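# Spread the towel flat beside the basket using two arms

## Task

Lay the towel out flat on the table in a single layer. It must stay at least a finger's width in from the table edge, two finger widths away from the basket's rim, and more than a hand's width from the column of either arm. The basket must end up upright with its entire base resting on the table, no more than three finger widths from its starting spot, and turned roughly the way it was. Release the towel and move the grippers away at the end. Nothing counts as done if it only stays in place because the robot is holding it.

## Robot and tools

ROBOT. Two arms, left_arm and right_arm, each ending in a parallel two-finger gripper. Each arm has six joints, listed from base to gripper with ranges in radians: waist -2.618 to 3.054, shoulder 0.000 to 3.142, elbow 0.000 to 3.142, wrist pitch -1.571 to 1.571, wrist yaw -1.571 to 1.571, wrist roll -2.094 to 2.094. The fingers point along the gripper's own +z axis and close along its y axis. The reported end_effector_position sits between the finger pads, roughly 1 cm short of the tips. An elbow cannot fully straighten. Joint friction can leave a gripper up to about 31 mm from its command, so steps smaller than that may not move it at all.

FRAME. Every pose uses one shared scene frame. The origin is on the tabletop midway between the arms. +x points out over the table, +z points up, and left_arm sits on the +y side. The arm names do not tell you which side of an image an arm appears on. Positions are in metres. Orientations are quaternions written w first (qw, qx, qy, qz). The printed hand position can be somewhat wrong, more so at long reach.

ROW FORMAT. Every command row holds 16 numbers, even if only one arm moves: x, y, z, qw, qx, qy, qz, opening for left_arm, then the same eight for right_arm. x, y, z and the quaternion are an absolute target pose in the scene frame, not an offset. Opening runs from -1 (closed) to +1 (fully open, 0.093 m). To hold an arm still, repeat its whole last reported pose and the opening it should keep. To keep a gripper's orientation, send the same quaternion every time rather than copying the drifting reported one.

execute_actions(actions): a list of up to 15 actions, run in order. Each action is a table of up to 15 rows. Each row lasts one control step of 1/30 s. A table shorter than 15 rows repeats its final row for the remaining steps. An action is rejected for both arms if any target lies more than 0.6 m from that gripper's current position along any of the gripper's own axes. If the first action fails that check, or any action is malformed, the whole call is refused and nothing moves. An empty list just returns state and images.

Step limits: each step, the commanded pose is clipped to within 70 mm and 16 degrees of the measured pose. Inverse kinematics then favours position over orientation. After an action, the arm only continues up to its last clipped pose, so far targets take several actions. The "Hand target" lines show what each arm is currently driving toward.

move(target, speed, blocking): target is one 16-number row, as above. Both grippers travel in straight lines toward their poses and finish together. A path lasts 0.5 to 10 s; a longer path is cut off at 10 s, short of its target. Rotation takes the shorter direction. speed is in m/s, from 0.002 to 0.5, default 0.25. Turning is limited to twice that value in rad/s. The opening is applied at the start. Moves ignore obstacles and the other arm. Grippers lag, wander and can overshoot the speed, especially when the arm is nearly straight. Faster contact and targets set deeper past a surface both press harder. With blocking=false you get a result after 0.5 s while the motion continues. Until a result shows the move has ended, other moves and execute_actions are refused, so use wait or stop first. The "move:" line reports the ending: done, off_target, moving, held (a check blocked that arm's last step) or fault. It also lists limits that acted: paced means the pose was clipped; held means some steps were blocked, after which the arm may speed up sharply. If the ending names only one arm, the other arm finished at rest. Each gripper's distance from its pose is also given.

wait(seconds): 0 to 10. Lets the simulation run while the arms keep their last commands. It returns early if a running move ends.

stop(): brakes a running move. Braking needs space, more when fast. The fingers do not stop.

zoom_image(camera, region): a finer crop of the latest image from cam_head_left, cam_head_right, cam_high, cam_left_wrist or cam_right_wrist. region is [x0, y0, x1, y1] in pixels, from the top-left corner, at most 504 by 504. All images are 504x504.

finished_scene(scene): ends the current scene, given by its number, after the last command is held. This cannot be undone. Replying without a tool call also ends everything.

RESULTS. The state line lists each arm's pose. A "pose unreachable" line means the clearance check altered or blocked that arm's command. grip_measured shows the gripper motor position on the -1..+1 scale. The fingers are spring-coupled, so the reading keeps moving after the pads touch something. The pads meet near -0.94, and each millimetre of object width adds about 0.0208. Each gripper has its own fixed error of up to about 0.02. Sending a number below the object's width reading squeezes harder, up to roughly 50 to 62 N per pad. Items thinner than about 5 mm, like cloth, get less force. Keep sending the closing number to keep holding. The final value in each arm's Joint positions is the finger gap in metres, clamped at zero. FAULT lines report arm stops. MOTOR HOT appears from 75 °C. At 90 °C the arm is halted for 10 s, and at 100 °C it goes limp and drops. Holding loads heats the motors, including while you are thinking, and the robot holds its last command during that time.

AVOID. Do not let the arms collide or push on each other. Do not knock anything off the table. Avoid drops, slips, slamming and hard pressing. Something may briefly tug on a held part, so grip firmly. Leave the basket upright and close to where it started. Release the towel and lift clear before ending the scene.

Each tool is called after "Emit:" by a JSON object that holds its "fn" and its "kwargs", one argument or row to a line.

## Session

Emit:
{"fn": "execute_actions", "kwargs": {
  "actions": []
}}

Scene clock: 0.00 s.
left_arm: end_effector_position=(+0.2371, +0.5256, +0.2241) grip_measured=+1.000 end_effector_quat_wxyz=(-0.280, +0.849, -0.324, +0.309) | right_arm: end_effector_position=(+0.3542, -0.5431, +0.2064) grip_measured=+0.996 end_effector_quat_wxyz=(+0.215, -0.211, +0.953, +0.046)
Joint positions: left_arm=[ 1.072  1.12   1.018 -0.679  0.385 -1.685  0.093] | right_arm=[-0.521  1.949  1.998 -1.411 -0.393 -1.071  0.093]
Joint velocities: left_arm=[-0.002 -0.002 -0.002  0.051 -0.022 -0.037  0.   ] | right_arm=[-0.002  0.002 -0.017 -0.037 -0.022 -0.095  0.   ]
Motor temperatures (°C, as the motors report them): left_arm=[27 28 27 29 29 30] | right_arm=[27 27 30 30 27 31]
Hand target (left_arm): +0.237, +0.526, +0.224; -0.280, +0.849, -0.324, +0.309
Hand target (right_arm): +0.354, -0.543, +0.206; +0.215, -0.211, +0.953, +0.046

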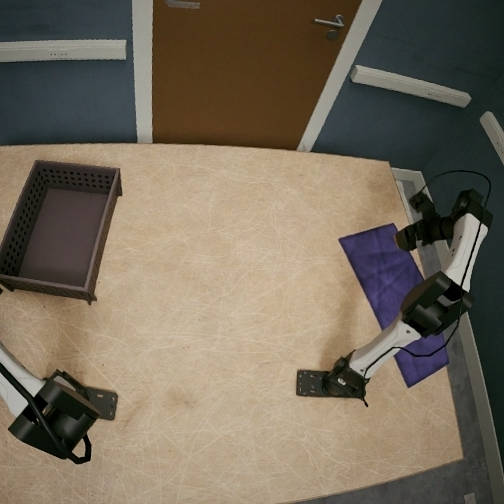

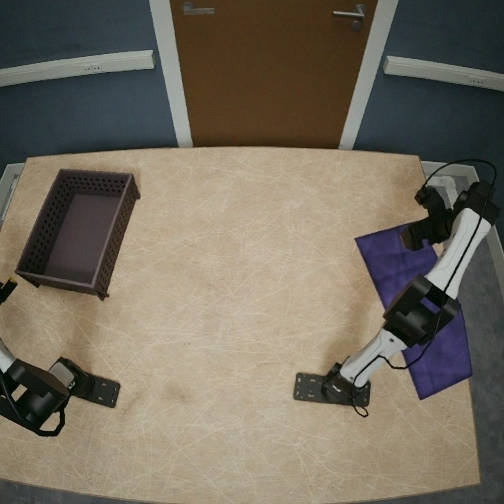

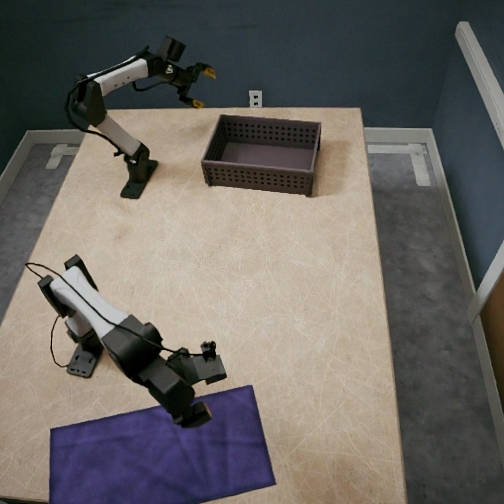

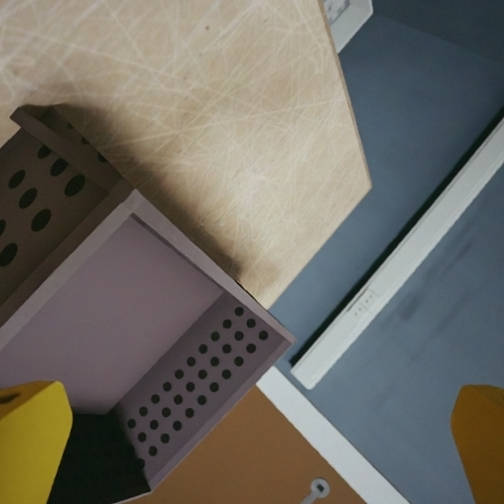

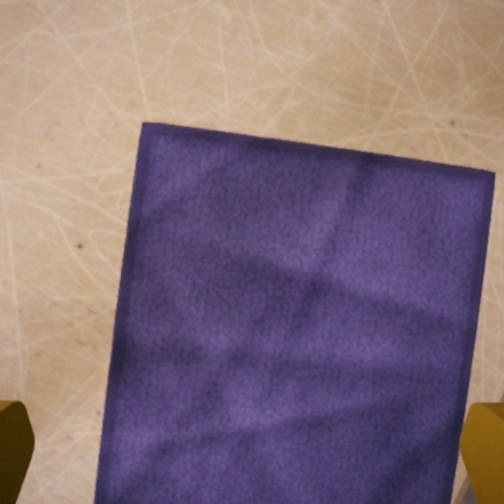

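Emit:
{"fn": "move", "kwargs": {
  "target": [0.2371,0.5256,0.2241,-0.28,0.849,-0.324,0.309,1, 0.35,-0.15,0.25,0,0,1,0,1]
}}

Scene clock: 2.50 s.
left_arm: end_effector_position=(+0.2371, +0.5256, +0.2241) grip_measured=+1.000 end_effector_quat_wxyz=(-0.280, +0.849, -0.324, +0.309) | right_arm: end_effector_position=(+0.3406, -0.1521, +0.2481) grip_measured=+0.996 end_effector_quat_wxyz=(+0.119, -0.009, +0.991, +0.052)
Joint positions: left_arm=[ 1.072  1.12   1.018 -0.679  0.385 -1.685  0.093] | right_arm=[ 0.663  1.903  2.156 -1.563  0.022  0.484  0.093]
Joint velocities: left_arm=[ 0.007  0.007 -0.017  0.022  0.051  0.007  0.   ] | right_arm=[ 0.007  0.002 -0.002  0.007 -0.007  0.007  0.   ]
Motor temperatures (°C, as the motors report them): left_arm=[27 28 28 30 29 30] | right_arm=[27 28 30 31 27 31]
Hand target (left_arm): +0.237, +0.526, +0.224; -0.280, +0.849, -0.324, +0.309
Hand target (right_arm): +0.343, -0.152, +0.249; +0.119, -0.003, +0.992, +0.053
Off the commanded pose (left_arm): 0.000 m, 0 deg.
Off the commanded pose (right_arm): 0.010 m, 15 deg; orientation clipped at the last step of the last action.
joint sent to its limit (right arm) — the command would take joint 4 (wrist pitch) past its lower limit, so that joint was sent only as far as its limit.
move: off_target (right_arm); limits=paced

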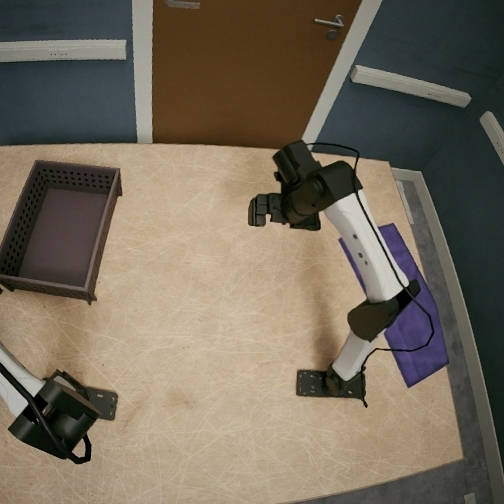

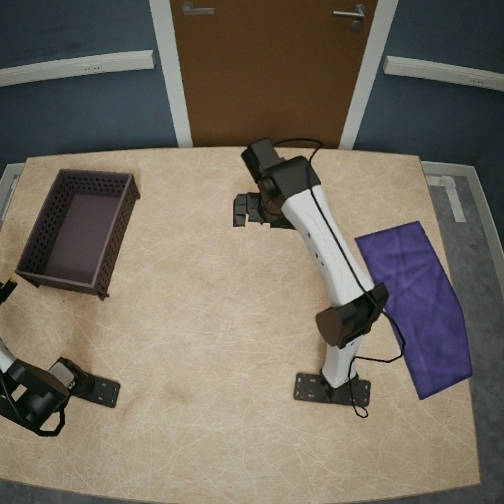

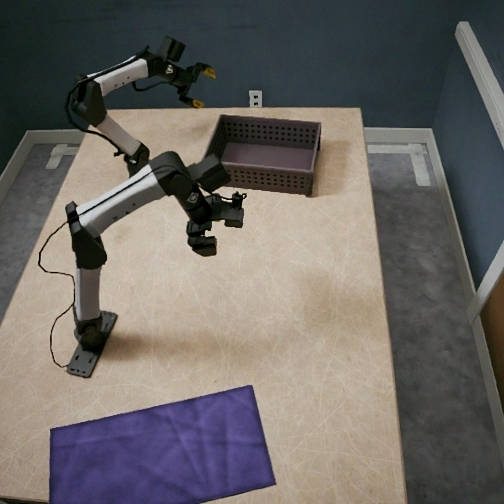

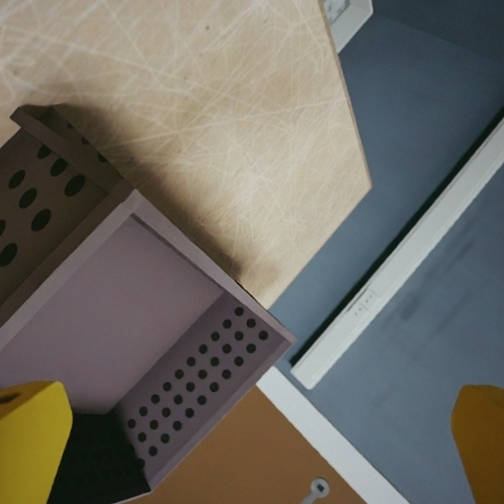

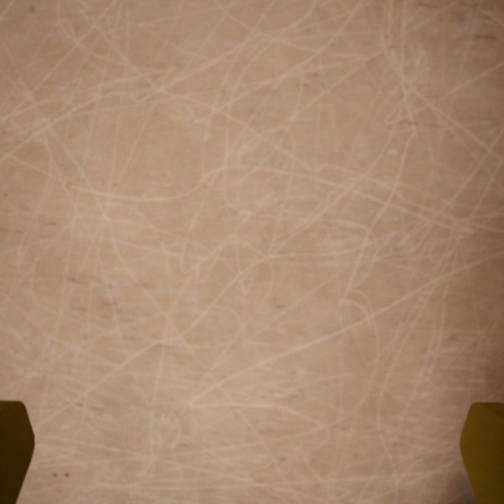

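Emit:
{"fn": "zoom_image", "kwargs": {
  "camera": "cam_head_right",
  "region": [320,180,504,420]
}}

Emit:
{"fn": "move", "kwargs": {
  "target": [0.2371,0.5256,0.2241,-0.28,0.849,-0.324,0.309,1, 0.2,-0.6,0.3,0,0.3,0.95,0,1]
}}

Region (320, 180, 504, 420) of cam_head_right's 504x504 image, scaled by 2.100, with more detail than that image has; it fills the left 386 columns of this view, and the rest is white.

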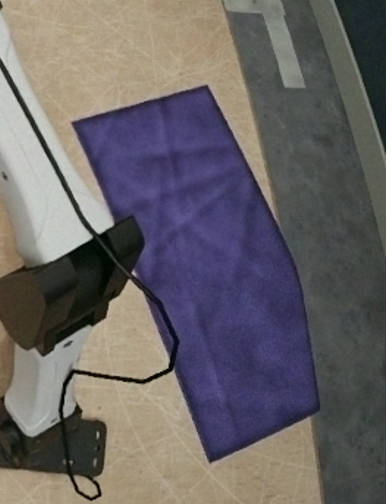

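Scene clock: 5.37 s.
left_arm: end_effector_position=(+0.2371, +0.5256, +0.2241) grip_measured=+1.000 end_effector_quat_wxyz=(-0.280, +0.849, -0.324, +0.309) | right_arm: end_effector_position=(+0.2089, -0.5979, +0.2966) grip_measured=+0.996 end_effector_quat_wxyz=(+0.171, +0.307, +0.933, -0.079)
Joint positions: left_arm=[ 1.072  1.12   1.018 -0.679  0.385 -1.685  0.093] | right_arm=[-0.76   1.648  2.021 -1.569 -0.062 -0.27   0.093]
Joint velocities: left_arm=[ 0.002 -0.007  0.002 -0.037 -0.066 -0.007  0.   ] | right_arm=[-0.007 -0.012 -0.002 -0.037  0.022 -0.066 -0.001]
Motor temperatures (°C, as the motors report them): left_arm=[27 29 29 31 29 30] | right_arm=[27 28 30 31 27 31]
Hand target (left_arm): +0.237, +0.526, +0.224; -0.280, +0.849, -0.324, +0.309
Hand target (right_arm): +0.209, -0.602, +0.300; +0.172, +0.303, +0.933, -0.087
Off the commanded pose (left_arm): 0.000 m, 0 deg.
Off the commanded pose (right_arm): 0.010 m, 22 deg; orientation clipped at the last step of the last action.
joint sent to its limit (right arm) — the command would take joint 4 (wrist pitch) past its lower limit, so that joint was sent only as far as its limit.
move: off_target (right_arm); limits=paced

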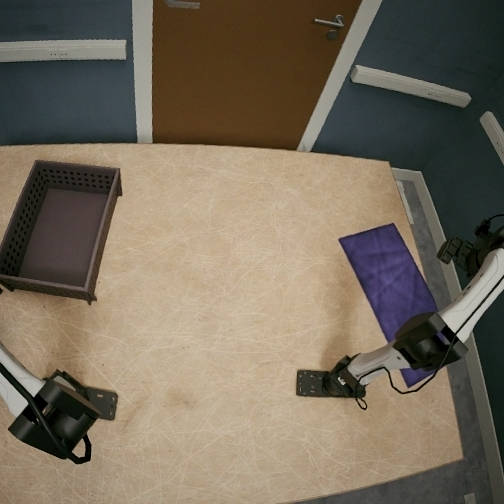

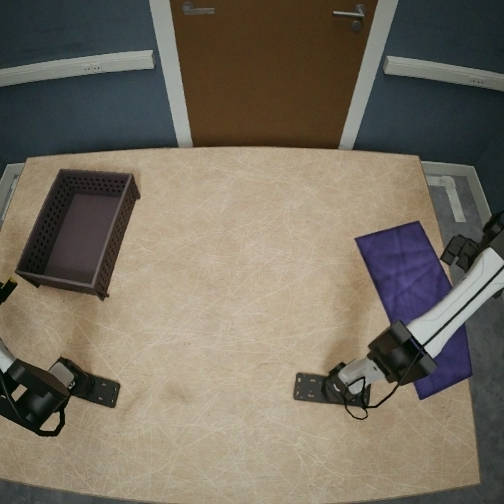

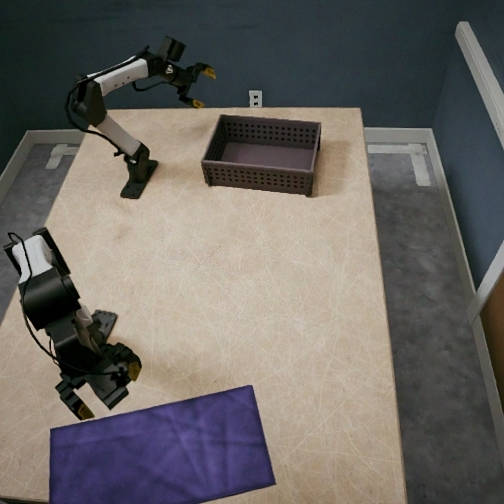

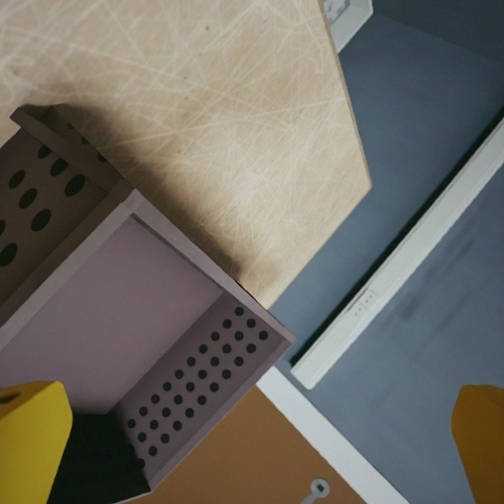

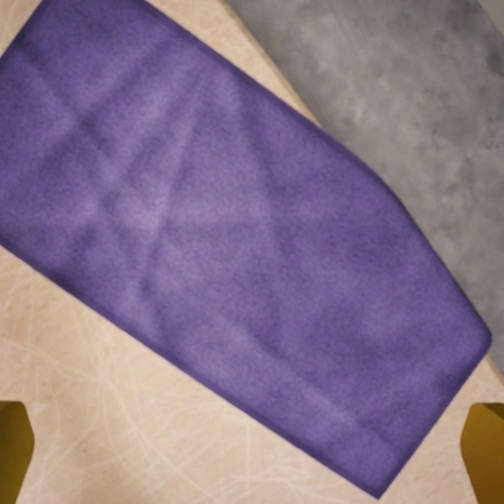

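Emit:
{"fn": "move", "kwargs": {
  "target": [0.2371,0.5256,0.2241,-0.28,0.849,-0.324,0.309,1, 0.37,-0.45,0.08,0,0,1,0,1]
}}

Scene clock: 7.93 s.
left_arm: end_effector_position=(+0.2371, +0.5256, +0.2241) grip_measured=+1.000 end_effector_quat_wxyz=(-0.280, +0.849, -0.324, +0.309) | right_arm: end_effector_position=(+0.3527, -0.4447, +0.0759) grip_measured=+0.996 end_effector_quat_wxyz=(-0.021, +0.007, +1.000, -0.000)
Joint positions: left_arm=[ 1.072  1.12   1.018 -0.679  0.385 -1.685  0.093] | right_arm=[-0.128  2.006  1.628 -1.232  0.012 -0.272  0.093]
Joint velocities: left_arm=[-0.012  0.032 -0.002  0.037 -0.081 -0.051  0.   ] | right_arm=[ 0.007 -0.012 -0.002  0.007 -0.037  0.007 -0.001]
Motor temperatures (°C, as the motors report them): left_arm=[27 29 29 32 29 30] | right_arm=[27 29 31 31 27 31]
Hand target (left_arm): +0.237, +0.526, +0.224; -0.280, +0.849, -0.324, +0.309
Hand target (right_arm): +0.362, -0.446, +0.081; -0.006, +0.001, +1.000, -0.005
Off the commanded pose (left_arm): 0.000 m, 0 deg.
Off the commanded pose (right_arm): 0.019 m, 3 deg.
move: off_target (right_arm)

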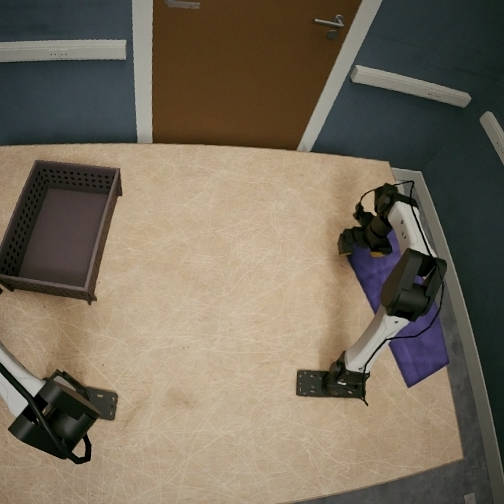

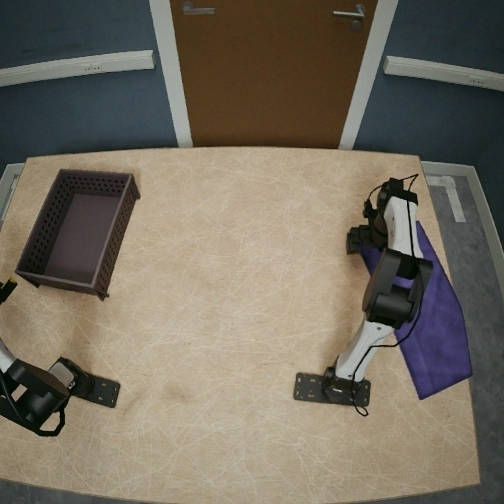

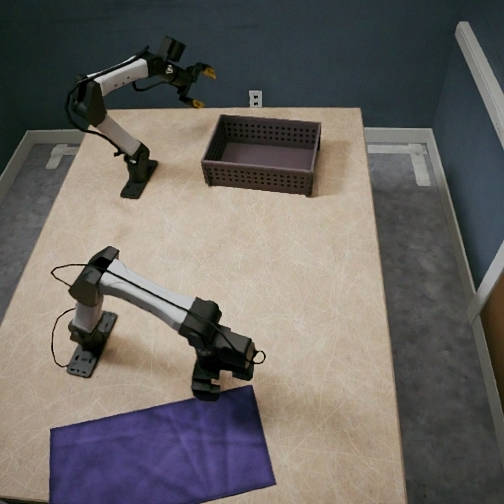

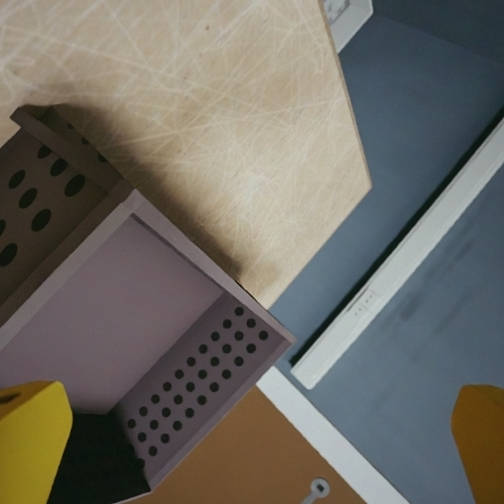

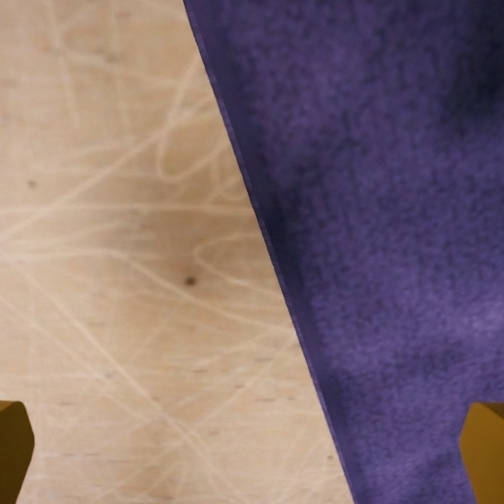

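Emit:
{"fn": "move", "kwargs": {
  "target": [0.2371,0.5256,0.2241,-0.28,0.849,-0.324,0.309,1, 0.46,-0.52,0.06,0,0,1,0,1]
}}

Scene clock: 9.53 s.
left_arm: end_effector_position=(+0.2371, +0.5256, +0.2241) grip_measured=+1.000 end_effector_quat_wxyz=(-0.280, +0.849, -0.324, +0.309) | right_arm: end_effector_position=(+0.4625, -0.5164, +0.0609) grip_measured=+0.996 end_effector_quat_wxyz=(+0.005, -0.000, +1.000, -0.006)
Joint positions: left_arm=[ 1.072  1.12   1.018 -0.679  0.385 -1.685  0.093] | right_arm=[-0.206  2.632  2.637 -1.561  0.007 -0.364  0.093]
Joint velocities: left_arm=[-0.002 -0.022 -0.007  0.007 -0.081 -0.051  0.   ] | right_arm=[ 0.002  0.007 -0.017 -0.037 -0.007  0.007 -0.   ]
Motor temperatures (°C, as the motors report them): left_arm=[27 29 29 32 29 30] | right_arm=[27 30 31 31 27 31]
Hand target (left_arm): +0.237, +0.526, +0.224; -0.280, +0.849, -0.324, +0.309
Hand target (right_arm): +0.462, -0.519, +0.059; +0.005, -0.000, +1.000, -0.001
Off the commanded pose (left_arm): 0.000 m, 0 deg.
Off the commanded pose (right_arm): 0.004 m, 1 deg.
joint sent to its limit (right arm) — the command would take joint 4 (wrist pitch) past its lower limit, so that joint was sent only as far as its limit.
move: done

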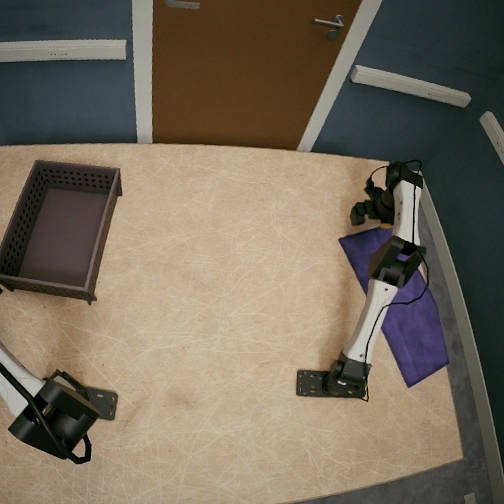

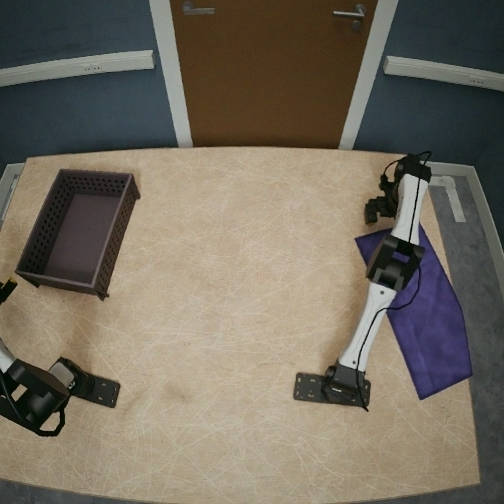

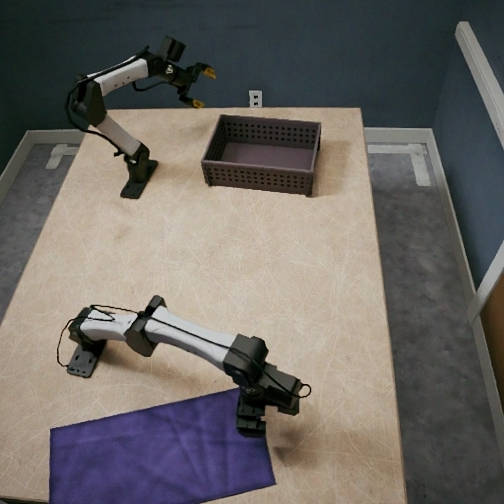

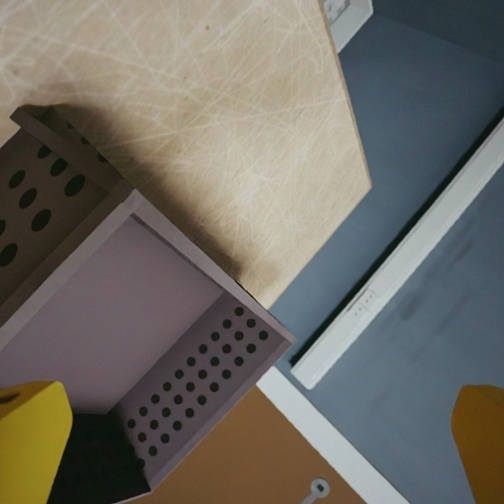

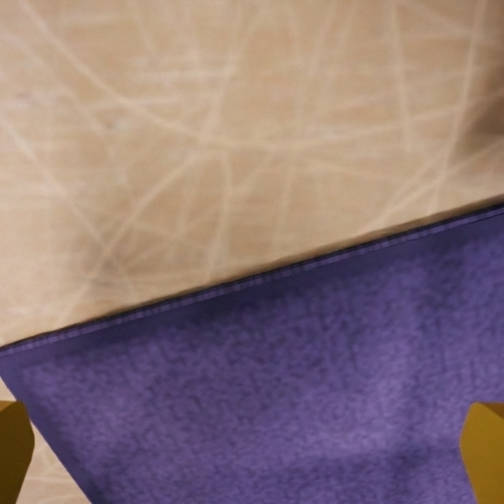

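Emit:
{"fn": "zoom_image", "kwargs": {
  "camera": "cam_right_wrist",
  "region": [0,200,300,504]
}}

Emit:
{"fn": "zoom_image", "kwargs": {
  "camera": "cam_high",
  "region": [30,370,300,504]
}}

Region (0, 200, 300, 504) of cam_right_wrist's 504x504 image, scaled by 1.658, with more detail than that image has; it fills the left 497 columns of this view, and the rest is white.

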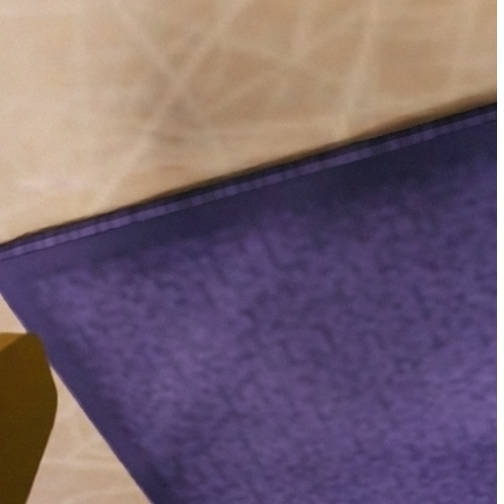

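Region (30, 370, 300, 504) of cam_high's 504x504 image, scaled by 1.867, with more detail than that image has; it fills the top 250 rows of this view, and the rest is white.

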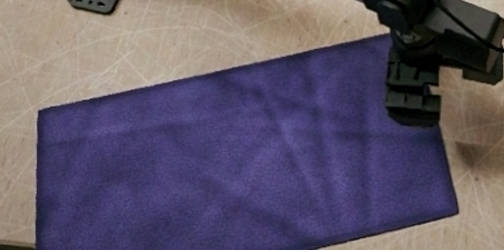

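Emit:
{"fn": "move", "kwargs": {
  "target": [0.2371,0.5256,0.2241,-0.28,0.849,-0.324,0.309,1, 0.435,-0.52,0.0,0,-0.13,0.99,0,1],
  "speed": 0.08
}}

Emit:
{"fn": "move", "kwargs": {
  "target": [0.2371,0.5256,0.2241,-0.28,0.849,-0.324,0.309,1, 0.46,-0.35,-0.005,0,-0.3,0.954,0,1],
  "speed": 0.08
}}

Scene clock: 12.07 s.
left_arm: end_effector_position=(+0.2371, +0.5256, +0.2241) grip_measured=+1.000 end_effector_quat_wxyz=(-0.280, +0.849, -0.324, +0.309) | right_arm: end_effector_position=(+0.4407, -0.5135, +0.0091) grip_measured=+0.996 end_effector_quat_wxyz=(+0.009, -0.131, +0.991, +0.001)
Joint positions: left_arm=[ 1.072  1.12   1.018 -0.679  0.385 -1.685  0.093] | right_arm=[-0.223  2.45   2.09  -1.196 -0.011 -0.644  0.093]
Joint velocities: left_arm=[-0.022  0.007 -0.012  0.007  0.037 -0.081  0.   ] | right_arm=[-0.002 -0.027 -0.002 -0.051 -0.037  0.022 -0.001]
Motor temperatures (°C, as the motors report them): left_arm=[27 29 30 33 29 30] | right_arm=[27 31 31 31 27 31]
Hand target (left_arm): +0.237, +0.526, +0.224; -0.280, +0.849, -0.324, +0.309
Hand target (right_arm): +0.433, -0.519, +0.000; -0.000, -0.130, +0.992, +0.001
Off the commanded pose (left_arm): 0.000 m, 0 deg.
Off the commanded pose (right_arm): 0.013 m, 1 deg.
move: off_target (right_arm)

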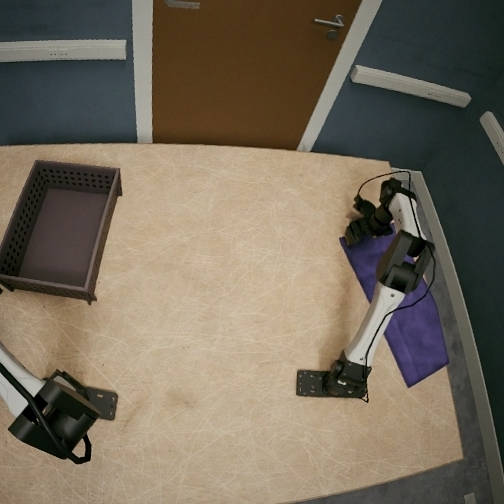

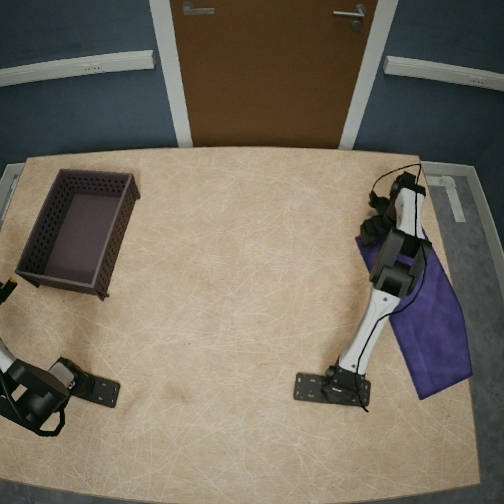

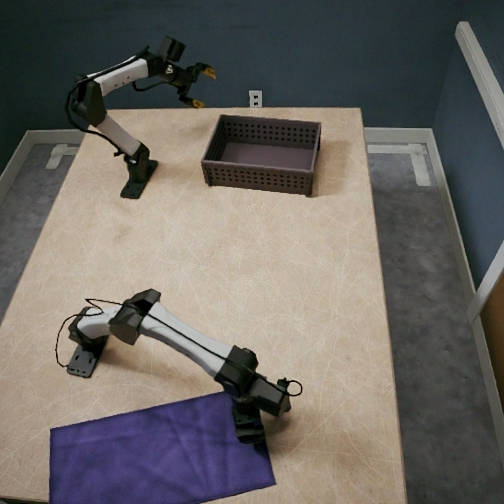

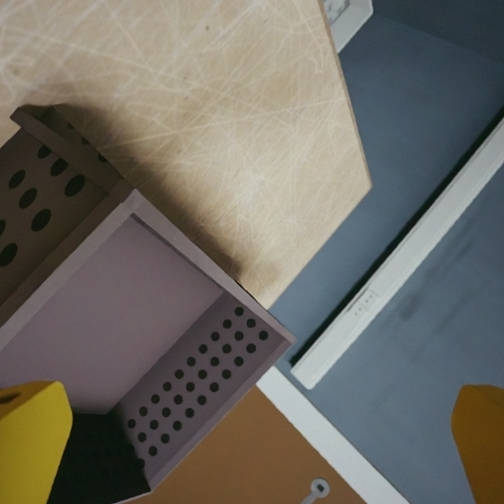

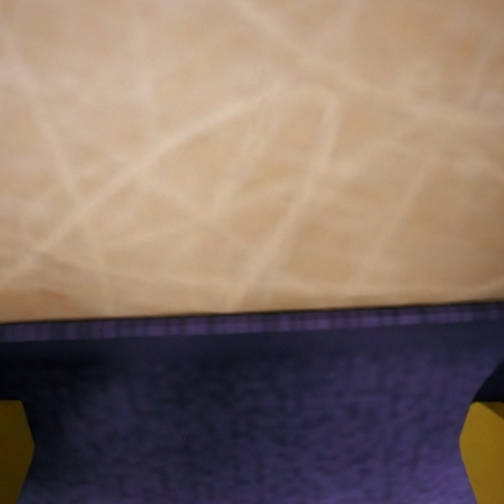

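Scene clock: 14.57 s.
left_arm: end_effector_position=(+0.2371, +0.5256, +0.2241) grip_measured=+1.000 end_effector_quat_wxyz=(-0.280, +0.849, -0.324, +0.309) | right_arm: end_effector_position=(+0.4611, -0.3630, +0.0099) grip_measured=+0.996 end_effector_quat_wxyz=(+0.007, -0.295, +0.955, -0.015)
Joint positions: left_arm=[ 1.072  1.12   1.018 -0.679  0.385 -1.685  0.093] | right_arm=[ 0.112  2.38   1.967 -1.135  0.023 -0.644  0.093]
Joint velocities: left_arm=[-0.002  0.007  0.002  0.022 -0.037  0.051  0.   ] | right_arm=[-0.007 -0.007  0.017 -0.007 -0.037 -0.037 -0.   ]
Motor temperatures (°C, as the motors report them): left_arm=[27 29 30 33 29 30] | right_arm=[27 33 31 31 27 31]
Hand target (left_arm): +0.237, +0.526, +0.224; -0.280, +0.849, -0.324, +0.309
Hand target (right_arm): +0.456, -0.352, -0.004; -0.004, -0.300, +0.954, -0.003
Off the commanded pose (left_arm): 0.000 m, 0 deg.
Off the commanded pose (right_arm): 0.020 m, 2 deg.
move: off_target (right_arm)

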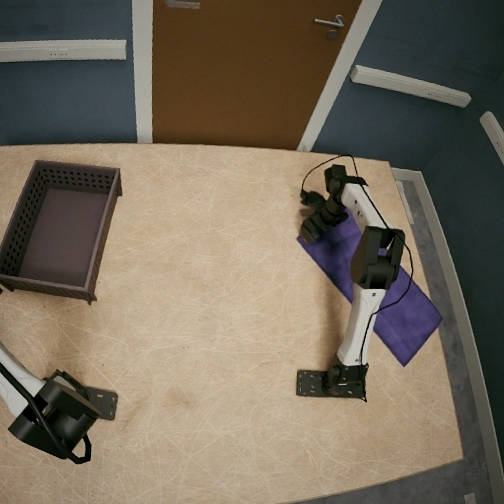

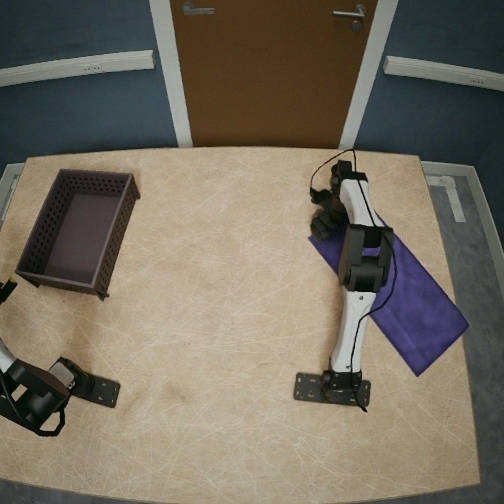

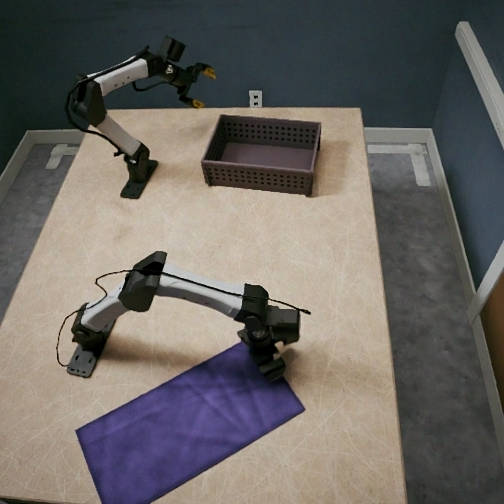

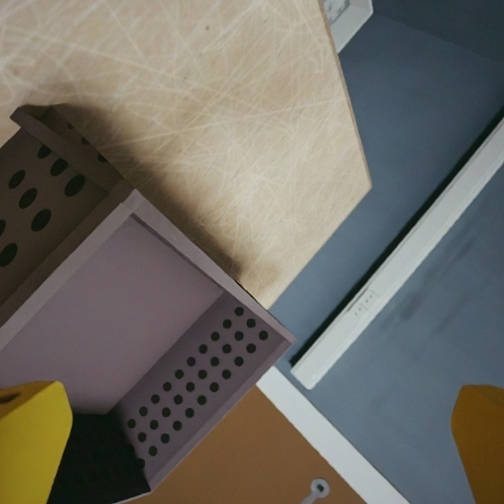

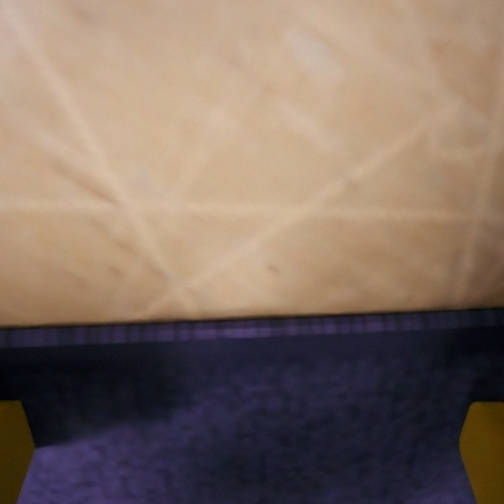

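Emit:
{"fn": "move", "kwargs": {
  "target": [0.2371,0.5256,0.2241,-0.28,0.849,-0.324,0.309,1, 0.44,-0.2,-0.005,0,-0.46,0.888,0,1],
  "speed": 0.08
}}

Emit:
{"fn": "move", "kwargs": {
  "target": [0.2371,0.5256,0.2241,-0.28,0.849,-0.324,0.309,1, 0.36,-0.02,-0.005,0,-0.6,0.8,0,1],
  "speed": 0.08
}}

Emit:
{"fn": "move", "kwargs": {
  "target": [0.2371,0.5256,0.2241,-0.28,0.849,-0.324,0.309,1, 0.33,-0.1,0.12,0,-0.6,0.8,0,1]
}}

Scene clock: 17.43 s.
left_arm: end_effector_position=(+0.2371, +0.5256, +0.2241) grip_measured=+1.000 end_effector_quat_wxyz=(-0.280, +0.849, -0.324, +0.309) | right_arm: end_effector_position=(+0.4406, -0.2123, +0.0108) grip_measured=+0.996 end_effector_quat_wxyz=(+0.009, -0.452, +0.892, -0.017)
Joint positions: left_arm=[ 1.072  1.12   1.018 -0.679  0.385 -1.685  0.093] | right_arm=[ 0.445  2.36   1.935 -1.122  0.03  -0.651  0.093]
Joint velocities: left_arm=[-0.002  0.012  0.007  0.007 -0.051 -0.037  0.   ] | right_arm=[-0.027 -0.007 -0.022  0.051  0.007  0.051 -0.001]
Motor temperatures (°C, as the motors report them): left_arm=[27 29 31 34 29 30] | right_arm=[27 34 31 31 27 31]
Hand target (left_arm): +0.237, +0.526, +0.224; -0.280, +0.849, -0.324, +0.309
Hand target (right_arm): +0.437, -0.203, -0.004; -0.003, -0.460, +0.888, -0.004
Off the commanded pose (left_arm): 0.000 m, 0 deg.
Off the commanded pose (right_arm): 0.020 m, 2 deg.
move: off_target (right_arm)

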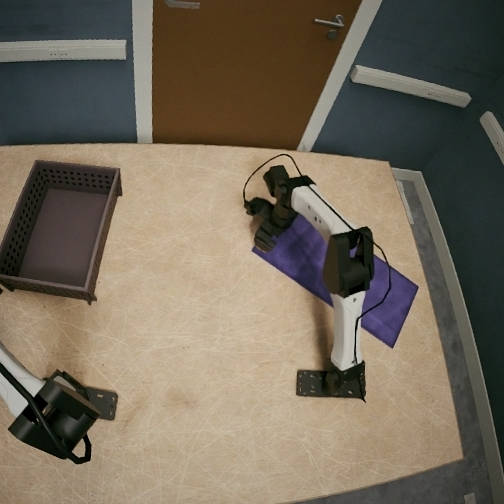

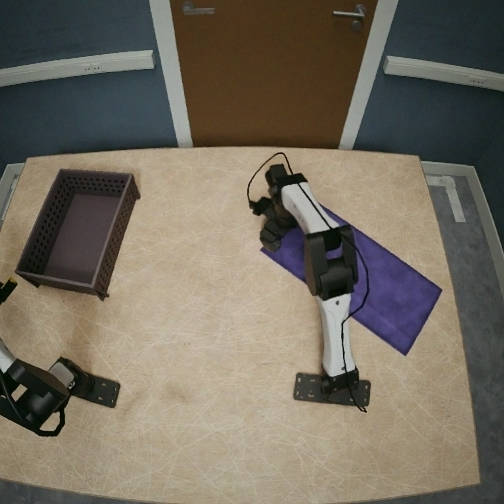

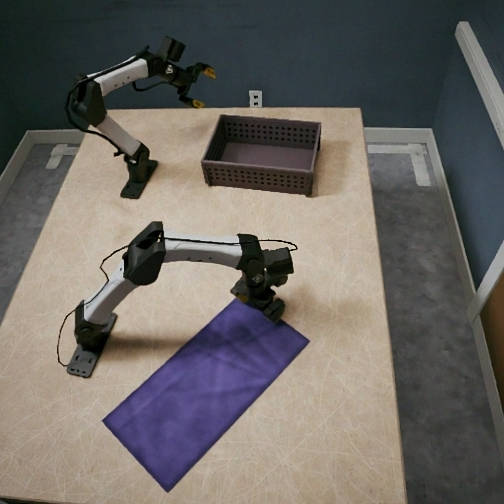

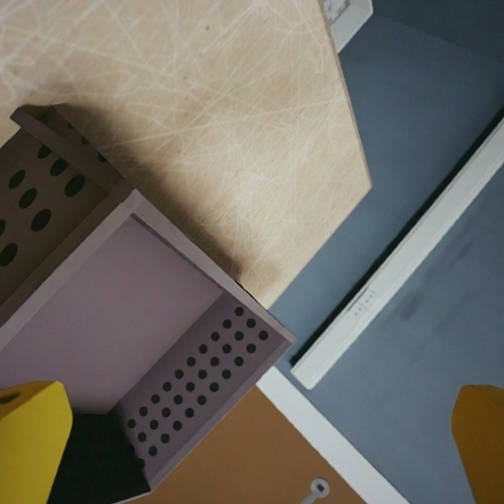

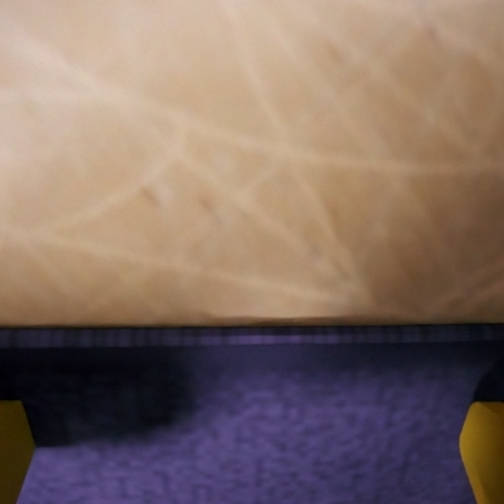

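Scene clock: 20.40 s.
left_arm: end_effector_position=(+0.2371, +0.5256, +0.2241) grip_measured=+1.000 end_effector_quat_wxyz=(-0.280, +0.849, -0.324, +0.309) | right_arm: end_effector_position=(+0.3653, -0.0342, +0.0106) grip_measured=+0.996 end_effector_quat_wxyz=(+0.010, -0.598, +0.801, -0.018)
Joint positions: left_arm=[ 1.072  1.12   1.018 -0.679  0.385 -1.685  0.093] | right_arm=[ 0.86   2.448  2.091 -1.197  0.037 -0.579  0.093]
Joint velocities: left_arm=[-0.002  0.022 -0.012 -0.051 -0.11  -0.037  0.   ] | right_arm=[-0.007 -0.012  0.002 -0.051 -0.066  0.066 -0.002]
Motor temperatures (°C, as the motors report them): left_arm=[27 29 31 34 29 30] | right_arm=[27 35 32 31 27 31]
Hand target (left_arm): +0.237, +0.526, +0.224; -0.280, +0.849, -0.324, +0.309
Hand target (right_arm): +0.358, -0.024, -0.005; -0.002, -0.600, +0.800, -0.006
Off the commanded pose (left_arm): 0.000 m, 0 deg.
Off the commanded pose (right_arm): 0.022 m, 2 deg.
move: off_target (right_arm)

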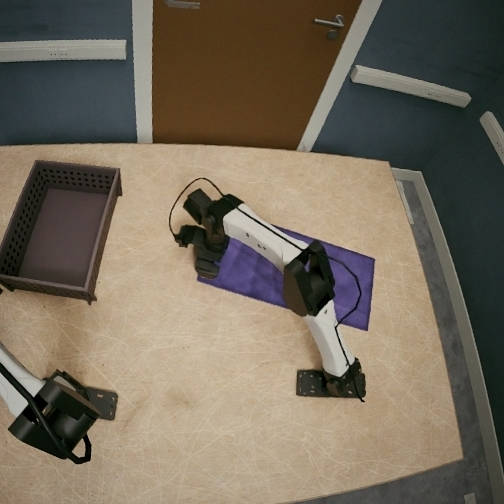

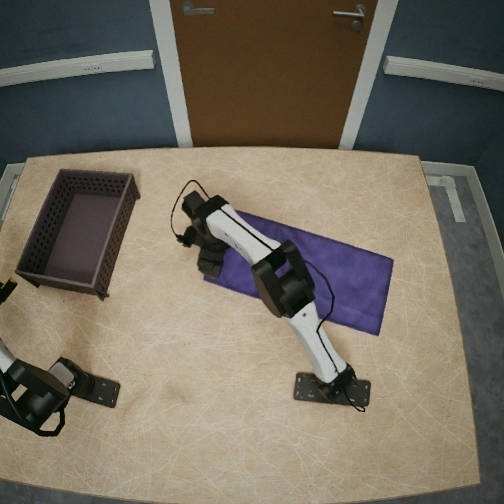

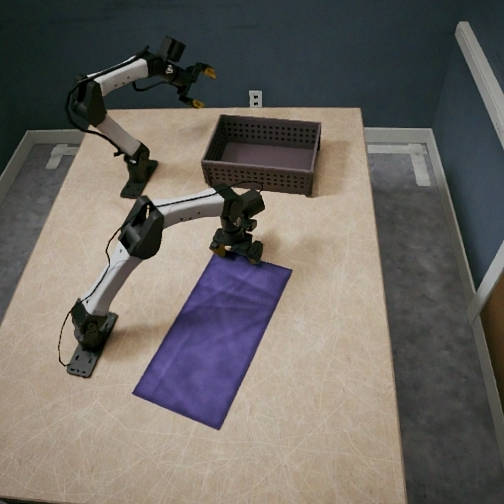

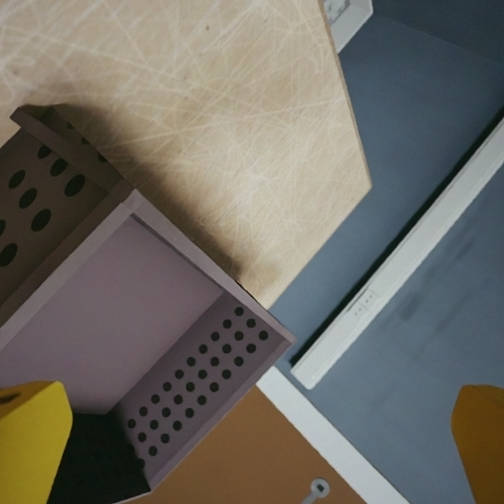

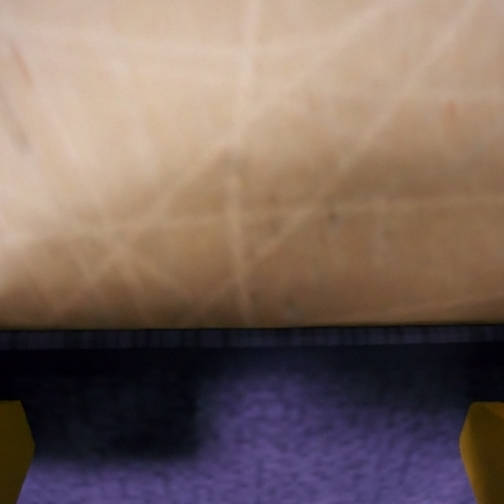

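Scene clock: 21.50 s.
left_arm: end_effector_position=(+0.2371, +0.5256, +0.2241) grip_measured=+1.000 end_effector_quat_wxyz=(-0.280, +0.849, -0.324, +0.309) | right_arm: end_effector_position=(+0.3382, -0.0932, +0.1257) grip_measured=+0.996 end_effector_quat_wxyz=(+0.017, -0.599, +0.800, -0.004)
Joint positions: left_arm=[ 1.072  1.12   1.018 -0.679  0.385 -1.685  0.093] | right_arm=[ 0.783  2.138  2.025 -1.424  0.007 -0.661  0.093]
Joint velocities: left_arm=[ 0.007 -0.002 -0.022 -0.066  0.007 -0.007  0.   ] | right_arm=[-0.022 -0.002  0.002 -0.037  0.007 -0.022  0.001]
Motor temperatures (°C, as the motors report them): left_arm=[27 29 32 34 29 30] | right_arm=[27 35 32 31 27 31]
Hand target (left_arm): +0.237, +0.526, +0.224; -0.280, +0.849, -0.324, +0.309
Hand target (right_arm): +0.332, -0.099, +0.121; +0.000, -0.600, +0.800, +0.001
Off the commanded pose (left_arm): 0.000 m, 0 deg.
Off the commanded pose (right_arm): 0.012 m, 2 deg.
move: off_target (right_arm)

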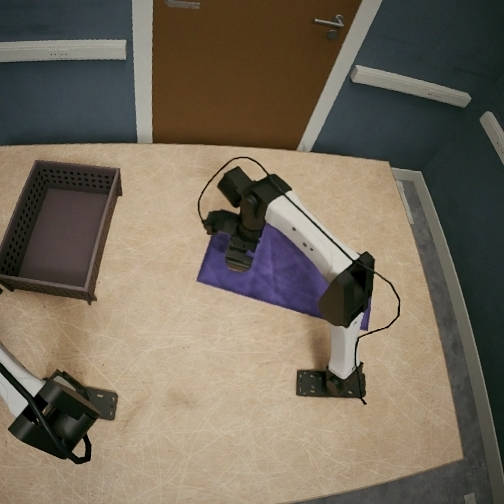

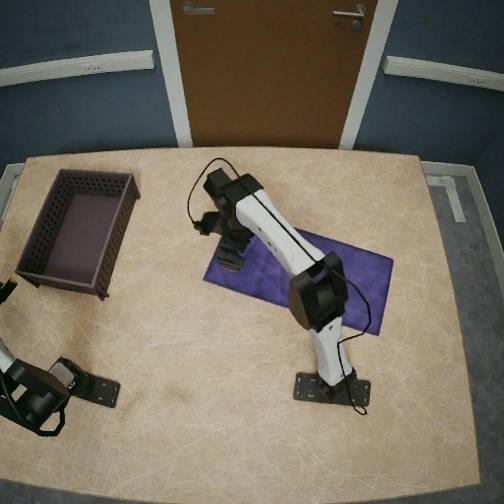

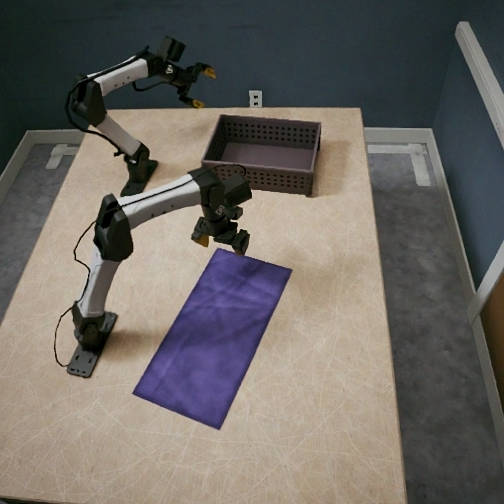

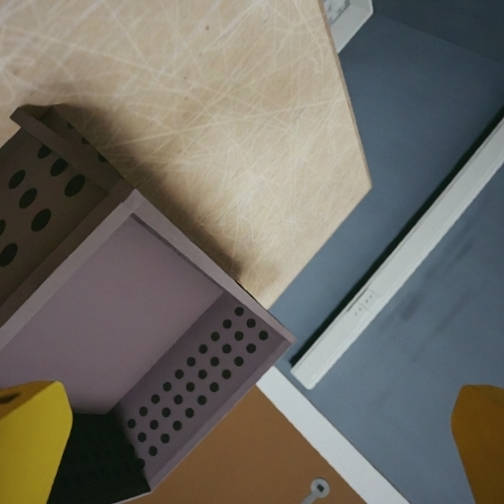

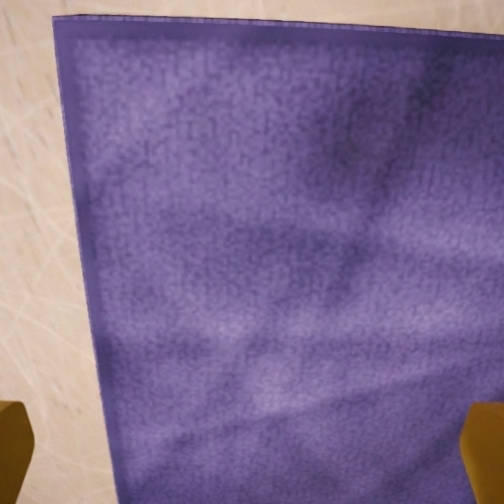

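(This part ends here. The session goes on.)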